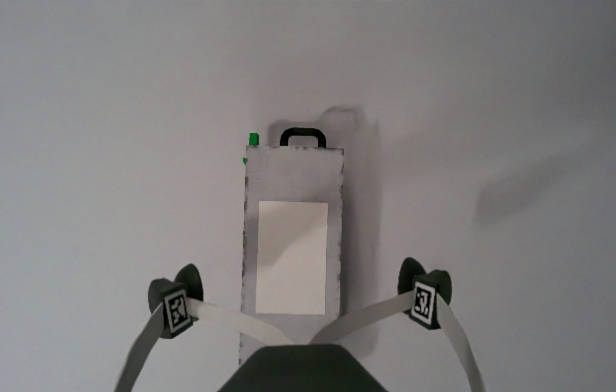

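Request:
execute_actions(
  actions=[
    {"r2":{"joints":{"arm_m":0.486,"lift_m":1.051,"gripper_m":0.095,"wrist_roll_rad":0.055},"base":{"strafe_m":0.008}}},
  ],
  cameras=["r2_wrist_camera"],
)

Request:
execute_actions(
  actions=[
    {"r2":{"joints":{"gripper_m":0.005}}},
  ],
  cameras=["r2_wrist_camera"],
)

Scene clock: 399.83 s.
r1.base_odometry: x=-1.277 y=+0.413 heading=-2.307 (m, m, rad; r1's odometry frame)
r1.turned_by_wheels: +0.000 (rad since the last result)
r1.turned_by_imu: +0.000 (rad since the last result)
r1.base_tilt: forward=-0.1 right=-0.4 (deg)
r1.lidar_m: 0.68 0.73 1.24 2.02 2.08 2.81 0.77 0.83 2.83 2.69 1.34 0.72
r1.base_status: not commanded
r1.joint_positions: lift_m=+1.110 arm_m=+0.002 wrist_yaw_rad=+0.000 wrist_pitch_rad=+1.535 wrist_roll_rad=+0.035 gripper_m=+0.095
r1.joint_status: not commanded
r1.motor_effort: lift_m=+22(22) arm_m=-8(8) wrist_yaw_rad=+0(1) wrist_pitch_rad=-1(2) wrist_roll_rad=-2(2) gripper_m=-1(2) wheel_0=+1(1) wheel_1=+0(1) wheel_2=-1(1) (%)
r1.hand_pose: x=+0.1835 y=-0.0874 z=+0.9997 quat_wxyz=(+0.719, +0.013, +0.694, -0.012) (m; r1's base frame)
r1.wrist_depth_mm: 1138 1138 1160 1205 1182 1205 1229 / 1160 1138 1182 1205 1205 1229 1229 / 1205 1160 1205 1229 1205 1229 1229 / 1138 1182 1182 1229 1205 1205 1229 / 1182 1182 1008 1008 1229 1229 1229 / 1182 1205 991 1008 1205 1255 1281 / 1182 1205 1205 - 1229 1229 1255
r2.base_odometry: x=+0.451 y=-1.459 heading=-2.412 (m, m, rad; r2's odometry frame)
r2.turned_by_wheels: +0.000 (rad since the last result)
r2.turned_by_imu: +0.000 (rad since the last result)
r2.base_tilt: forward=+0.1 right=-0.3 (deg)
r2.lidar_m: 0.38 0.42 0.59 2.52 2.65 1.10 1.07 3.05 2.29 2.19 0.85 0.44
r2.base_status: done
r2.joint_positions: lift_m=+1.051 arm_m=+0.487 wrist_yaw_rad=+0.000 wrist_pitch_rad=+1.570 wrist_roll_rad=+0.055 gripper_m=+0.095
r2.joint_status: all done
r2.motor_effort: lift_m=+17(19) arm_m=-8(9) wrist_yaw_rad=-1(1) wrist_pitch_rad=-1(0) wrist_roll_rad=+3(3) gripper_m=-2(0) wheel_0=+0(10) wheel_1=-1(9) wheel_2=+0(1) (%)
r2.hand_pose: x=+0.6585 y=-0.0874 z=+0.9410 quat_wxyz=(+0.707, +0.019, +0.707, -0.019) (m; r2's base frame)
r2.wrist_depth_mm: 253 253 255 255 257 257 258 / 252 253 254 254 256 256 257 / 251 252 253 213 255 255 258 / 250 252 252 213 253 255 256 / 250 251 251 213 253 254 256 / 248 250 200 211 201 254 254 / 248 249 250 122 252 253 254
pictures: r2_wrist_camera
camera_calibration (this result's frames):
r2_wrist_camera: T_world_to_cam=[[-0.0897412, -0.995888, 0.0124311, -0.0440877], [-0.995963, 0.0897065, -0.00332237, 0.729176], [0.00219356, -0.0126791, -0.999917, 1.17106], [0, 0, 0, 1]] pos_world=[0.719707, -0.0944702, 1.17394]
Images, in order (width x height): r2_wrist_camera 616x392.

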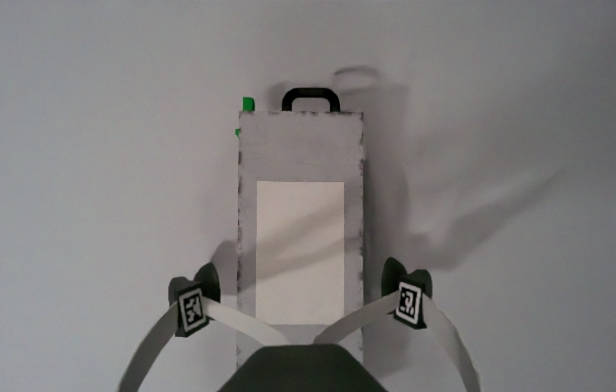

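Scene clock: 401.53 s.
r1.base_odometry: x=-1.277 y=+0.413 heading=-2.307 (m, m, rad; r1's odometry frame)
r1.turned_by_wheels: +0.000 (rad since the last result)
r1.turned_by_imu: +0.000 (rad since the last result)
r1.base_tilt: forward=+0.0 right=-0.3 (deg)
r1.lidar_m: 0.68 0.75 1.23 2.01 2.09 2.82 0.78 0.85 2.82 2.70 1.37 0.72
r1.base_status: not commanded
r1.joint_positions: lift_m=+1.110 arm_m=+0.002 wrist_yaw_rad=+0.000 wrist_pitch_rad=+1.535 wrist_roll_rad=+0.035 gripper_m=+0.095
r1.joint_status: not commanded
r1.motor_effort: lift_m=+22(22) arm_m=-8(8) wrist_yaw_rad=-1(2) wrist_pitch_rad=-3(2) wrist_roll_rad=-1(1) gripper_m=-1(1) wheel_0=+1(1) wheel_1=+0(0) wheel_2=-1(1) (%)
r1.hand_pose: x=+0.1835 y=-0.0874 z=+0.9997 quat_wxyz=(+0.719, +0.013, +0.694, -0.012) (m; r1's base frame)
r1.wrist_depth_mm: 1138 1205 1182 1182 1205 1205 1205 / 1138 1182 1182 1182 1205 1205 1229 / 1160 1138 1205 1205 1205 1229 1281 / 1160 1182 1182 1205 1229 1229 1255 / 1182 1205 991 991 1229 1255 1255 / 1160 1205 1008 1008 1229 1255 1255 / 1182 1205 1229 - 1255 1229 1255
r2.base_odometry: x=+0.451 y=-1.459 heading=-2.412 (m, m, rad; r2's odometry frame)
r2.turned_by_wheels: +0.000 (rad since the last result)
r2.turned_by_imu: +0.000 (rad since the last result)
r2.base_tilt: forward=+0.2 right=-0.2 (deg)
r2.lidar_m: 0.38 0.43 0.56 2.51 2.66 1.11 1.06 3.07 2.26 2.18 0.89 0.43
r2.base_status: not commanded
r2.joint_positions: lift_m=+1.051 arm_m=+0.487 wrist_yaw_rad=+0.000 wrist_pitch_rad=+1.570 wrist_roll_rad=+0.055 gripper_m=+0.005
r2.joint_status: all done
r2.motor_effort: lift_m=+20(20) arm_m=-7(8) wrist_yaw_rad=+0(0) wrist_pitch_rad=-1(2) wrist_roll_rad=-1(1) gripper_m=-25(24) wheel_0=+0(0) wheel_1=-1(1) wheel_2=+0(0) (%)
r2.hand_pose: x=+0.6584 y=-0.0874 z=+0.9408 quat_wxyz=(+0.707, +0.019, +0.707, -0.019) (m; r2's base frame)
r2.wrist_depth_mm: 249 250 251 253 254 254 255 / 249 251 251 252 252 254 255 / 249 249 250 203 252 253 254 / 248 248 250 199 251 253 253 / 248 249 249 196 251 252 252 / 247 249 193 193 183 252 252 / 246 247 248 149 250 250 252
pictures: r2_wrist_camera
camera_calibration (this result's frames):
r2_wrist_camera: T_world_to_cam=[[-0.0898774, -0.995875, 0.0124619, -0.0440323], [-0.995951, 0.089847, -0.00298044, 0.728753], [0.00184847, -0.0126794, -0.999918, 1.17104], [0, 0, 0, 1]] pos_world=[0.71968, -0.0944789, 1.17367]
Images, in order (width x height): r2_wrist_camera 616x392.

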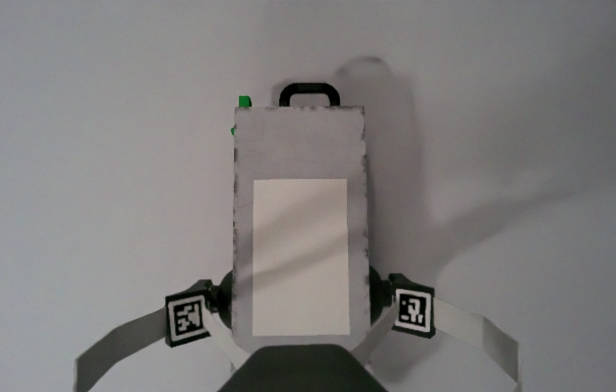

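Request:
execute_actions(
  actions=[
    {"r2":{"joints":{"lift_m":1.085,"arm_m":0.0,"gripper_m":-0.005}}},
  ],
  cameras=[],
)

Request:
execute_actions(
  actions=[
    {"r2":{"base":{"strafe_m":-0.52},"joints":{"lift_m":0.7}}},
  ],
  cameras=[],
)

Scene clock: 404.17 s.
r1.base_odometry: x=-1.277 y=+0.413 heading=-2.307 (m, m, rad; r1's odometry frame)
r1.turned_by_wheels: +0.000 (rad since the last result)
r1.turned_by_imu: +0.000 (rad since the last result)
r1.base_tilt: forward=-0.1 right=-0.4 (deg)
r1.lidar_m: 0.67 0.73 1.23 2.04 2.10 2.83 0.78 0.85 2.83 2.71 1.33 0.72
r1.base_status: not commanded
r1.joint_positions: lift_m=+1.110 arm_m=+0.002 wrist_yaw_rad=+0.000 wrist_pitch_rad=+1.535 wrist_roll_rad=+0.035 gripper_m=+0.095
r1.joint_status: not commanded
r1.motor_effort: lift_m=+23(22) arm_m=-9(8) wrist_yaw_rad=+0(2) wrist_pitch_rad=-2(3) wrist_roll_rad=-1(1) gripper_m=-2(2) wheel_0=+1(1) wheel_1=+0(0) wheel_2=-1(1) (%)
r1.hand_pose: x=+0.1835 y=-0.0874 z=+0.9997 quat_wxyz=(+0.719, +0.013, +0.694, -0.012) (m; r1's base frame)
r1.wrist_depth_mm: 1138 1160 1160 1182 1160 1182 1229 / 1205 1160 1182 1205 1205 1205 1255 / 1182 1182 1229 1229 1205 1229 1255 / 1205 1182 1205 1182 1229 1205 1255 / 1160 1182 1008 1025 1205 1255 1255 / 1182 1182 1008 1008 1229 1229 1255 / 1160 1205 1182 - 1229 1229 1255
r2.base_odometry: x=+0.451 y=-1.459 heading=-2.412 (m, m, rad; r2's odometry frame)
r2.turned_by_wheels: +0.000 (rad since the last result)
r2.turned_by_imu: +0.001 (rad since the last result)
r2.base_tilt: forward=+0.1 right=-0.2 (deg)
r2.lidar_m: 0.25 0.43 0.60 2.51 2.67 1.10 1.06 3.09 2.29 2.18 0.87 0.26
r2.base_status: not commanded
r2.joint_positions: lift_m=+1.084 arm_m=+0.003 wrist_yaw_rad=+0.000 wrist_pitch_rad=+1.571 wrist_roll_rad=+0.055 gripper_m=-0.004
r2.joint_status: all done
joint sent to its limit — the command would take r2.arm_m past its lower limit, so that joint was sent only as far as its limit.
r2.motor_effort: lift_m=+27(28) arm_m=-7(9) wrist_yaw_rad=+1(0) wrist_pitch_rad=-4(3) wrist_roll_rad=-1(1) gripper_m=-26(24) wheel_0=+0(0) wheel_1=-1(1) wheel_2=-1(0) (%)
r2.hand_pose: x=+0.1737 y=-0.0874 z=+0.9742 quat_wxyz=(+0.707, +0.019, +0.707, -0.019) (m; r2's base frame)
r2.wrist_depth_mm: 831 831 842 854 878 891 917 / 1160 1160 1205 1078 1205 1229 1205 / 1205 1205 1205 200 1229 1229 1205 / 1182 1229 1205 197 1205 1205 1229 / 1205 1205 976 194 1205 1229 1229 / 1205 1182 190 191 183 1229 1205 / 1182 1182 1182 148 1205 1205 1229
pictures: none
No camera images: the call's "cameras" was empty. Leave "cameras" out to get every camera's image.

Scene clock: 407.23 s.
r1.base_odometry: x=-1.277 y=+0.413 heading=-2.307 (m, m, rad; r1's odometry frame)
r1.turned_by_wheels: +0.000 (rad since the last result)
r1.turned_by_imu: +0.000 (rad since the last result)
r1.base_tilt: forward=-0.1 right=-0.3 (deg)
r1.lidar_m: 0.67 0.70 1.25 2.01 2.07 2.84 0.77 0.84 2.83 2.70 1.37 0.71
r1.base_status: not commanded
r1.joint_positions: lift_m=+1.110 arm_m=+0.002 wrist_yaw_rad=+0.000 wrist_pitch_rad=+1.535 wrist_roll_rad=+0.035 gripper_m=+0.095
r1.joint_status: not commanded
r1.motor_effort: lift_m=+22(23) arm_m=-8(8) wrist_yaw_rad=-2(1) wrist_pitch_rad=-2(1) wrist_roll_rad=+0(1) gripper_m=-1(2) wheel_0=+1(1) wheel_1=+0(0) wheel_2=-1(1) (%)
r1.hand_pose: x=+0.1835 y=-0.0874 z=+0.9997 quat_wxyz=(+0.719, +0.013, +0.694, -0.012) (m; r1's base frame)
r1.wrist_depth_mm: 1160 1160 1160 1160 1229 1205 1229 / 1160 1182 1182 1205 1205 1205 1255 / 1182 1182 1182 1182 1229 1229 1281 / 1160 1160 1182 1205 1205 1205 1229 / 1160 1160 1008 1008 1229 1255 1255 / 1182 1182 991 1008 1229 1255 1281 / 1182 1205 1205 - 1308 1255 1255
r2.base_odometry: x=+0.104 y=-1.071 heading=-2.412 (m, m, rad; r2's odometry frame)
r2.turned_by_wheels: +0.000 (rad since the last result)
r2.turned_by_imu: +0.000 (rad since the last result)
r2.base_tilt: forward=+0.2 right=-0.2 (deg)
r2.lidar_m: 0.49 0.40 0.57 2.78 3.19 1.14 1.46 2.34 1.74 1.68 0.78 0.29
r2.base_status: done
r2.joint_positions: lift_m=+0.700 arm_m=+0.003 wrist_yaw_rad=+0.000 wrist_pitch_rad=+1.571 wrist_roll_rad=+0.055 gripper_m=-0.004
r2.joint_status: all done
r2.motor_effort: lift_m=+21(25) arm_m=-8(8) wrist_yaw_rad=+1(1) wrist_pitch_rad=-3(3) wrist_roll_rad=-2(1) gripper_m=-25(27) wheel_0=+2(12) wheel_1=-2(10) wheel_2=-1(1) (%)
r2.hand_pose: x=+0.1738 y=-0.0874 z=+0.5897 quat_wxyz=(+0.707, +0.019, +0.707, -0.019) (m; r2's base frame)
r2.wrist_depth_mm: 750 768 778 788 809 820 831 / 820 820 831 820 831 831 842 / 809 809 820 200 809 831 831 / 820 820 820 197 831 820 831 / 809 809 597 194 831 831 831 / 809 798 191 191 183 820 842 / 809 597 597 148 820 820 831
pictures: none
No camera images: the call's "cameras" was empty. Leave "cameras" out to get every camera's image.

Request:
execute_actions(
  actions=[
    {"r2":{"base":{"translate_m":-1.945},"joints":{"lift_m":1.03,"wrist_roll_rad":0.015},"pace":"fast"}},
  ],
  cameras=[],
)

Request:
execute_actions(
  actions=[
    {"r2":{"base":{"rotate_rad":1.557},"joints":{"arm_m":0.15},"pace":"slow"}},
  ],
  cameras=[],
)

Request:
execute_actions(
  actions=[
    {"r2":{"joints":{"arm_m":0.5}}},
  ],
  cameras=["r2_wrist_camera"],
)

Scene clock: 413.67 s.
r1.base_odometry: x=-1.277 y=+0.413 heading=-2.307 (m, m, rad; r1's odometry frame)
r1.turned_by_wheels: +0.000 (rad since the last result)
r1.turned_by_imu: +0.001 (rad since the last result)
r1.base_tilt: forward=+0.0 right=-0.4 (deg)
r1.lidar_m: 0.66 0.70 1.22 2.03 2.11 2.83 0.78 0.85 2.82 2.70 1.37 0.74
r1.base_status: not commanded
r1.joint_positions: lift_m=+1.110 arm_m=+0.002 wrist_yaw_rad=+0.000 wrist_pitch_rad=+1.535 wrist_roll_rad=+0.035 gripper_m=+0.095
r1.joint_status: not commanded
r1.motor_effort: lift_m=+22(23) arm_m=-8(8) wrist_yaw_rad=-1(0) wrist_pitch_rad=-3(2) wrist_roll_rad=-3(1) gripper_m=+0(1) wheel_0=+1(1) wheel_1=+0(1) wheel_2=-1(1) (%)
r1.hand_pose: x=+0.1835 y=-0.0874 z=+0.9997 quat_wxyz=(+0.719, +0.013, +0.694, -0.012) (m; r1's base frame)
r1.wrist_depth_mm: 1160 1160 1182 1182 1205 1255 1229 / 1160 1205 1205 1182 1182 1205 1205 / 1182 1160 1182 1182 1229 1205 1229 / 1182 1205 1205 1182 1229 1229 1229 / 1182 1182 976 1008 1255 1255 1255 / 1160 1205 1008 991 1205 1255 1255 / 1182 1182 1205 - 1229 1281 1281
r2.base_odometry: x=+1.555 y=+0.224 heading=-2.413 (m, m, rad; r2's odometry frame)
r2.turned_by_wheels: +0.000 (rad since the last result)
r2.turned_by_imu: -0.002 (rad since the last result)
r2.base_tilt: forward=+0.1 right=-0.2 (deg)
r2.lidar_m: 2.33 0.47 0.36 0.35 0.38 0.51 1.73 1.87 1.68 1.60 1.70 0.28
r2.base_status: done
r2.joint_positions: lift_m=+1.029 arm_m=+0.003 wrist_yaw_rad=+0.000 wrist_pitch_rad=+1.571 wrist_roll_rad=+0.015 gripper_m=-0.004
r2.joint_status: all done
r2.motor_effort: lift_m=+26(27) arm_m=-7(8) wrist_yaw_rad=+0(1) wrist_pitch_rad=-2(4) wrist_roll_rad=-5(4) gripper_m=-26(26) wheel_0=-2(10) wheel_1=+0(8) wheel_2=-2(12) (%)
r2.hand_pose: x=+0.1738 y=-0.0874 z=+0.9192 quat_wxyz=(+0.707, +0.005, +0.707, -0.005) (m; r2's base frame)
r2.wrist_depth_mm: 1160 1138 1160 1160 1160 1160 1182 / 1138 1160 1138 1160 1138 1160 1160 / 1138 1138 1160 200 1160 1160 1160 / 1118 1138 1118 197 1160 1160 1160 / 1138 1138 931 193 1138 1138 1160 / 1138 1118 191 191 183 1160 1138 / 1160 1138 1138 148 1160 1138 1138
pictures: none
No camera images: the call's "cameras" was empty. Leave "cameras" out to get every camera's image.

Scene clock: 416.50 s.
r1.base_odometry: x=-1.277 y=+0.413 heading=-2.307 (m, m, rad; r1's odometry frame)
r1.turned_by_wheels: +0.000 (rad since the last result)
r1.turned_by_imu: +0.000 (rad since the last result)
r1.base_tilt: forward=+0.0 right=-0.4 (deg)
r1.lidar_m: 0.68 0.71 1.25 2.04 2.13 2.82 0.77 0.85 2.83 2.70 1.35 0.72
r1.base_status: not commanded
r1.joint_positions: lift_m=+1.110 arm_m=+0.002 wrist_yaw_rad=+0.000 wrist_pitch_rad=+1.535 wrist_roll_rad=+0.035 gripper_m=+0.095
r1.joint_status: not commanded
r1.motor_effort: lift_m=+22(22) arm_m=-8(9) wrist_yaw_rad=+0(1) wrist_pitch_rad=-2(1) wrist_roll_rad=-1(2) gripper_m=-2(1) wheel_0=+1(1) wheel_1=+0(1) wheel_2=-1(1) (%)
r1.hand_pose: x=+0.1835 y=-0.0874 z=+0.9997 quat_wxyz=(+0.719, +0.013, +0.694, -0.012) (m; r1's base frame)
r1.wrist_depth_mm: 1205 1160 1160 1182 1205 1182 1229 / 1182 1182 1205 1205 1205 1205 1229 / 1160 1182 1182 1205 1205 1229 1229 / 1160 1229 1205 1182 1205 1229 1229 / 1182 1182 1025 1008 1205 1255 1229 / 1160 1182 1008 991 1229 1229 1255 / 1182 1182 1205 - 1229 1255 1255
r2.base_odometry: x=+1.555 y=+0.224 heading=-0.857 (m, m, rad; r2's odometry frame)
r2.turned_by_wheels: +1.556 (rad since the last result)
r2.turned_by_imu: +1.570 (rad since the last result)
r2.base_tilt: forward=+0.1 right=-0.2 (deg)
r2.lidar_m: 0.25 0.36 0.50 1.74 1.82 1.68 1.62 1.70 2.34 2.34 0.50 0.25
r2.base_status: done
r2.joint_positions: lift_m=+1.029 arm_m=+0.149 wrist_yaw_rad=+0.000 wrist_pitch_rad=+1.570 wrist_roll_rad=+0.015 gripper_m=-0.004
r2.joint_status: all done
r2.motor_effort: lift_m=+26(26) arm_m=+7(6) wrist_yaw_rad=+0(0) wrist_pitch_rad=-2(3) wrist_roll_rad=-1(2) gripper_m=-25(26) wheel_0=-5(8) wheel_1=-4(5) wheel_2=-3(6) (%)
r2.hand_pose: x=+0.3197 y=-0.0874 z=+0.9192 quat_wxyz=(+0.707, +0.005, +0.707, -0.005) (m; r2's base frame)
r2.wrist_depth_mm: 382 384 366 368 387 389 392 / 382 382 384 387 387 389 389 / 379 379 382 200 387 389 389 / 382 379 382 197 384 387 387 / 1138 1138 1138 194 1160 1160 1160 / 1138 1138 190 191 183 1160 1182 / 1118 1138 931 148 1118 1138 1160
pictures: none
No camera images: the call's "cameras" was empty. Leave "cameras" out to get every camera's image.

Scene clock: 418.67 s.
r1.base_odometry: x=-1.277 y=+0.413 heading=-2.307 (m, m, rad; r1's odometry frame)
r1.turned_by_wheels: +0.000 (rad since the last result)
r1.turned_by_imu: +0.000 (rad since the last result)
r1.base_tilt: forward=+0.0 right=-0.4 (deg)
r1.lidar_m: 0.66 0.72 1.25 2.04 2.11 2.84 0.79 0.82 2.82 2.69 1.34 0.70
r1.base_status: not commanded
r1.joint_positions: lift_m=+1.110 arm_m=+0.002 wrist_yaw_rad=+0.000 wrist_pitch_rad=+1.535 wrist_roll_rad=+0.035 gripper_m=+0.095
r1.joint_status: not commanded
r1.motor_effort: lift_m=+22(22) arm_m=-8(8) wrist_yaw_rad=+1(1) wrist_pitch_rad=-2(2) wrist_roll_rad=-1(0) gripper_m=-1(1) wheel_0=+1(1) wheel_1=+1(1) wheel_2=-1(1) (%)
r1.hand_pose: x=+0.1835 y=-0.0874 z=+0.9997 quat_wxyz=(+0.719, +0.013, +0.694, -0.012) (m; r1's base frame)
r1.wrist_depth_mm: 1138 1182 1160 1182 1205 1182 1255 / 1138 1160 1182 1182 1205 1182 1255 / 1160 1182 1229 1205 1229 1205 1255 / 1182 1160 1182 1205 1229 1229 1229 / 1160 1182 991 1025 1205 1255 1229 / 1205 1205 991 1008 1205 1229 1255 / 1205 1229 1255 - 1229 1255 1229
r2.base_odometry: x=+1.555 y=+0.224 heading=-0.857 (m, m, rad; r2's odometry frame)
r2.turned_by_wheels: +0.000 (rad since the last result)
r2.turned_by_imu: +0.001 (rad since the last result)
r2.base_tilt: forward=+0.1 right=-0.2 (deg)
r2.lidar_m: 0.33 0.36 0.52 1.75 1.83 1.68 1.62 1.69 2.35 2.35 0.51 0.36
r2.base_status: not commanded
r2.joint_positions: lift_m=+1.029 arm_m=+0.499 wrist_yaw_rad=+0.000 wrist_pitch_rad=+1.570 wrist_roll_rad=+0.015 gripper_m=-0.004
r2.joint_status: all done
r2.motor_effort: lift_m=+26(26) arm_m=+7(8) wrist_yaw_rad=-1(1) wrist_pitch_rad=-1(3) wrist_roll_rad=-4(3) gripper_m=-26(27) wheel_0=-5(5) wheel_1=-4(4) wheel_2=-3(3) (%)
r2.hand_pose: x=+0.6698 y=-0.0874 z=+0.9192 quat_wxyz=(+0.707, +0.005, +0.707, -0.005) (m; r2's base frame)
r2.wrist_depth_mm: 379 314 342 382 382 389 389 / 379 338 338 379 373 387 389 / 377 334 338 200 343 387 387 / 377 329 336 197 347 387 384 / 377 329 355 195 340 384 384 / 375 289 191 191 183 382 384 / 375 289 345 148 325 294 384
pictures: r2_wrist_camera
camera_calibration (this result's frames):
r2_wrist_camera: T_world_to_cam=[[-0.0503969, -0.998651, 0.0124753, -0.0694374], [-0.998726, 0.0503626, -0.00305128, 0.738505], [0.00241887, -0.0126132, -0.999918, 1.14912], [0, 0, 0, 1]] pos_world=[0.731286, -0.0920427, 1.15215]
Images, in order (width x height): r2_wrist_camera 616x392.

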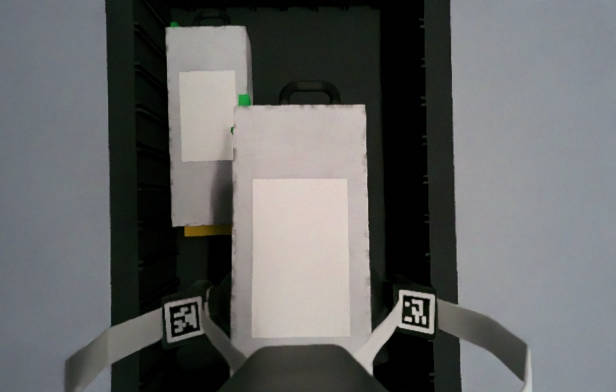

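Request:
execute_actions(
  actions=[
    {"r2":{"joints":{"lift_m":0.96,"arm_m":0.494}}},
  ],
  cameras=["r2_wrist_camera","r2_head_camera"],
)

Scene clock: 420.10 s.
r1.base_odometry: x=-1.277 y=+0.413 heading=-2.307 (m, m, rad; r1's odometry frame)
r1.turned_by_wheels: +0.000 (rad since the last result)
r1.turned_by_imu: +0.000 (rad since the last result)
r1.base_tilt: forward=-0.1 right=-0.3 (deg)
r1.lidar_m: 0.68 0.69 1.24 2.02 2.11 2.84 0.78 0.84 2.83 2.69 1.34 0.73
r1.base_status: not commanded
r1.joint_positions: lift_m=+1.110 arm_m=+0.002 wrist_yaw_rad=+0.000 wrist_pitch_rad=+1.535 wrist_roll_rad=+0.035 gripper_m=+0.095
r1.joint_status: not commanded
r1.motor_effort: lift_m=+22(22) arm_m=-9(8) wrist_yaw_rad=-2(0) wrist_pitch_rad=-1(2) wrist_roll_rad=-1(2) gripper_m=+0(0) wheel_0=+1(1) wheel_1=+0(0) wheel_2=-1(1) (%)
r1.hand_pose: x=+0.1835 y=-0.0874 z=+0.9997 quat_wxyz=(+0.719, +0.013, +0.694, -0.012) (m; r1's base frame)
r1.wrist_depth_mm: 1160 1138 1182 1182 1182 1255 1205 / 1160 1205 1182 1205 1229 1229 1229 / 1160 1160 1205 1182 1205 1229 1229 / 1182 1182 1182 1205 1229 1229 1281 / 1160 1182 976 1008 1229 1229 1229 / 1182 1182 1025 1008 1205 1229 1255 / 1182 1205 1182 - 1255 1255 1281
r2.base_odometry: x=+1.555 y=+0.224 heading=-0.857 (m, m, rad; r2's odometry frame)
r2.turned_by_wheels: +0.000 (rad since the last result)
r2.turned_by_imu: +0.000 (rad since the last result)
r2.base_tilt: forward=+0.1 right=-0.2 (deg)
r2.lidar_m: 0.34 0.37 0.50 1.74 1.81 1.69 1.62 1.70 2.35 2.35 0.49 0.37
r2.base_status: not commanded
r2.joint_positions: lift_m=+0.960 arm_m=+0.495 wrist_yaw_rad=+0.000 wrist_pitch_rad=+1.571 wrist_roll_rad=+0.015 gripper_m=-0.004
r2.joint_status: all done
r2.motor_effort: lift_m=+20(24) arm_m=-7(9) wrist_yaw_rad=+0(1) wrist_pitch_rad=-3(4) wrist_roll_rad=-3(1) gripper_m=-25(26) wheel_0=-5(5) wheel_1=-4(4) wheel_2=-3(3) (%)
r2.hand_pose: x=+0.6662 y=-0.0874 z=+0.8497 quat_wxyz=(+0.707, +0.005, +0.707, -0.005) (m; r2's base frame)
r2.wrist_depth_mm: 224 270 270 312 312 233 317 / 310 267 270 310 310 235 317 / 309 266 268 201 310 235 315 / 307 267 267 197 310 237 315 / 307 281 287 193 309 239 315 / 307 236 190 191 183 224 314 / 306 259 306 148 309 224 314
pictures: r2_head_camera, r2_wrist_camera
camera_calibration (this result's frames):
r2_wrist_camera: T_world_to_cam=[[-0.0504513, -0.998648, 0.0124955, -0.0687283], [-0.998724, 0.050422, -0.00265256, 0.734438], [0.00201892, -0.0126134, -0.999918, 1.07987], [0, 0, 0, 1]] pos_world=[0.727853, -0.0920463, 1.08259]
Images, in order (width x height): r2_head_camera 420x560, r2_wrist_camera 616x392.

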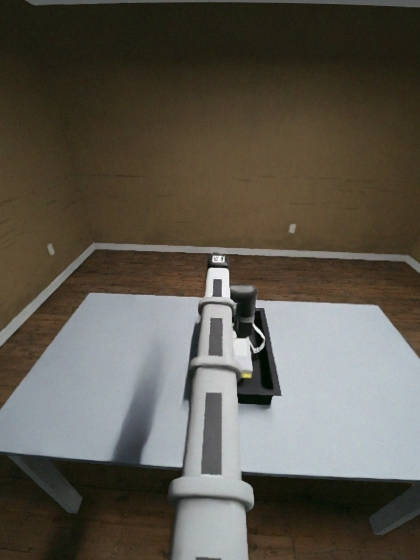

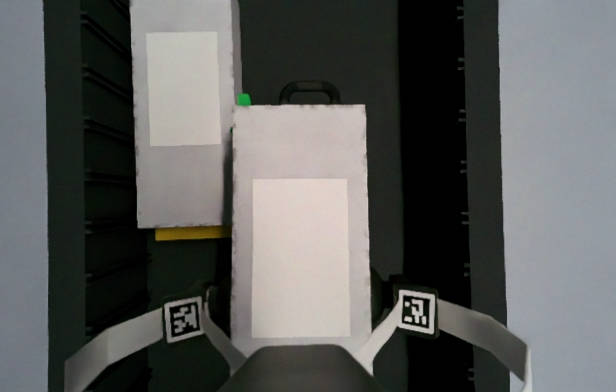

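Fine. Lower.

Request:
execute_actions(
  actions=[
    {"r2":{"joints":{"lift_m":0.903,"gripper_m":0.008},"pace":"slow"}},
  ],
  cameras=["r2_wrist_camera"],
)

Scene clock: 421.53 s.
r1.base_odometry: x=-1.277 y=+0.413 heading=-2.307 (m, m, rad; r1's odometry frame)
r1.turned_by_wheels: +0.000 (rad since the last result)
r1.turned_by_imu: +0.000 (rad since the last result)
r1.base_tilt: forward=-0.1 right=-0.4 (deg)
r1.lidar_m: 0.65 0.72 1.21 2.04 2.10 2.86 0.79 0.83 2.81 2.70 1.39 0.73
r1.base_status: not commanded
r1.joint_positions: lift_m=+1.110 arm_m=+0.002 wrist_yaw_rad=+0.000 wrist_pitch_rad=+1.535 wrist_roll_rad=+0.035 gripper_m=+0.095
r1.joint_status: not commanded
r1.motor_effort: lift_m=+22(22) arm_m=-8(8) wrist_yaw_rad=-1(2) wrist_pitch_rad=-1(2) wrist_roll_rad=+0(0) gripper_m=+0(0) wheel_0=+1(1) wheel_1=+1(1) wheel_2=-1(1) (%)
r1.hand_pose: x=+0.1835 y=-0.0874 z=+0.9997 quat_wxyz=(+0.719, +0.013, +0.694, -0.012) (m; r1's base frame)
r1.wrist_depth_mm: 1160 1229 1160 1160 1205 1205 1205 / 1138 1182 1182 1229 1229 1205 1182 / 1160 1160 1182 1229 1205 1229 1255 / 1182 1182 1205 1229 1205 1229 1255 / 1182 1182 991 1008 1229 1205 1255 / 1160 1205 1008 991 1229 1229 1255 / 1229 1205 1182 - 1229 1281 1281
r2.base_odometry: x=+1.555 y=+0.224 heading=-0.857 (m, m, rad; r2's odometry frame)
r2.turned_by_wheels: +0.000 (rad since the last result)
r2.turned_by_imu: +0.000 (rad since the last result)
r2.base_tilt: forward=+0.1 right=-0.1 (deg)
r2.lidar_m: 0.32 0.36 0.53 1.73 1.83 1.67 1.63 1.70 2.38 2.35 0.52 0.35
r2.base_status: not commanded
r2.joint_positions: lift_m=+0.903 arm_m=+0.495 wrist_yaw_rad=+0.000 wrist_pitch_rad=+1.571 wrist_roll_rad=+0.015 gripper_m=+0.008
r2.joint_status: all done
r2.motor_effort: lift_m=+20(20) arm_m=-7(7) wrist_yaw_rad=-1(0) wrist_pitch_rad=-2(3) wrist_roll_rad=-2(2) gripper_m=-25(24) wheel_0=-5(5) wheel_1=-4(4) wheel_2=-3(3) (%)
r2.hand_pose: x=+0.6662 y=-0.0874 z=+0.7927 quat_wxyz=(+0.707, +0.005, +0.707, -0.005) (m; r2's base frame)
r2.wrist_depth_mm: 191 212 229 253 255 202 169 / 189 211 220 253 255 202 169 / 188 211 211 204 253 204 168 / 187 211 211 200 254 205 168 / 187 244 229 197 252 206 168 / 186 244 193 194 185 182 167 / 178 249 249 150 251 198 167
pictures: r2_wrist_camera
camera_calibration (this result's frames):
r2_wrist_camera: T_world_to_cam=[[-0.0504508, -0.998648, 0.0124955, -0.0680168], [-0.998725, 0.0504215, -0.00265267, 0.734284], [0.00201905, -0.0126134, -0.999918, 1.0229], [0, 0, 0, 1]] pos_world=[0.727851, -0.0920463, 1.02562]
Images, in order (width x height): r2_wrist_camera 616x392.

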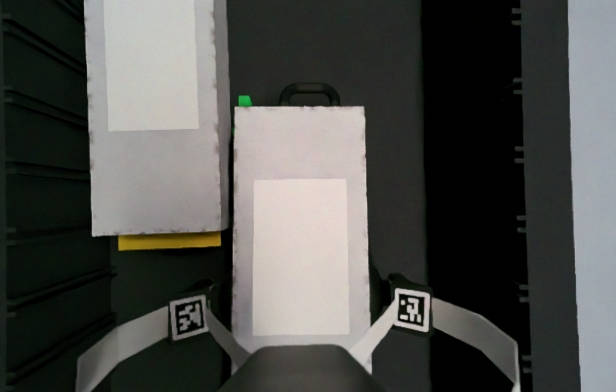

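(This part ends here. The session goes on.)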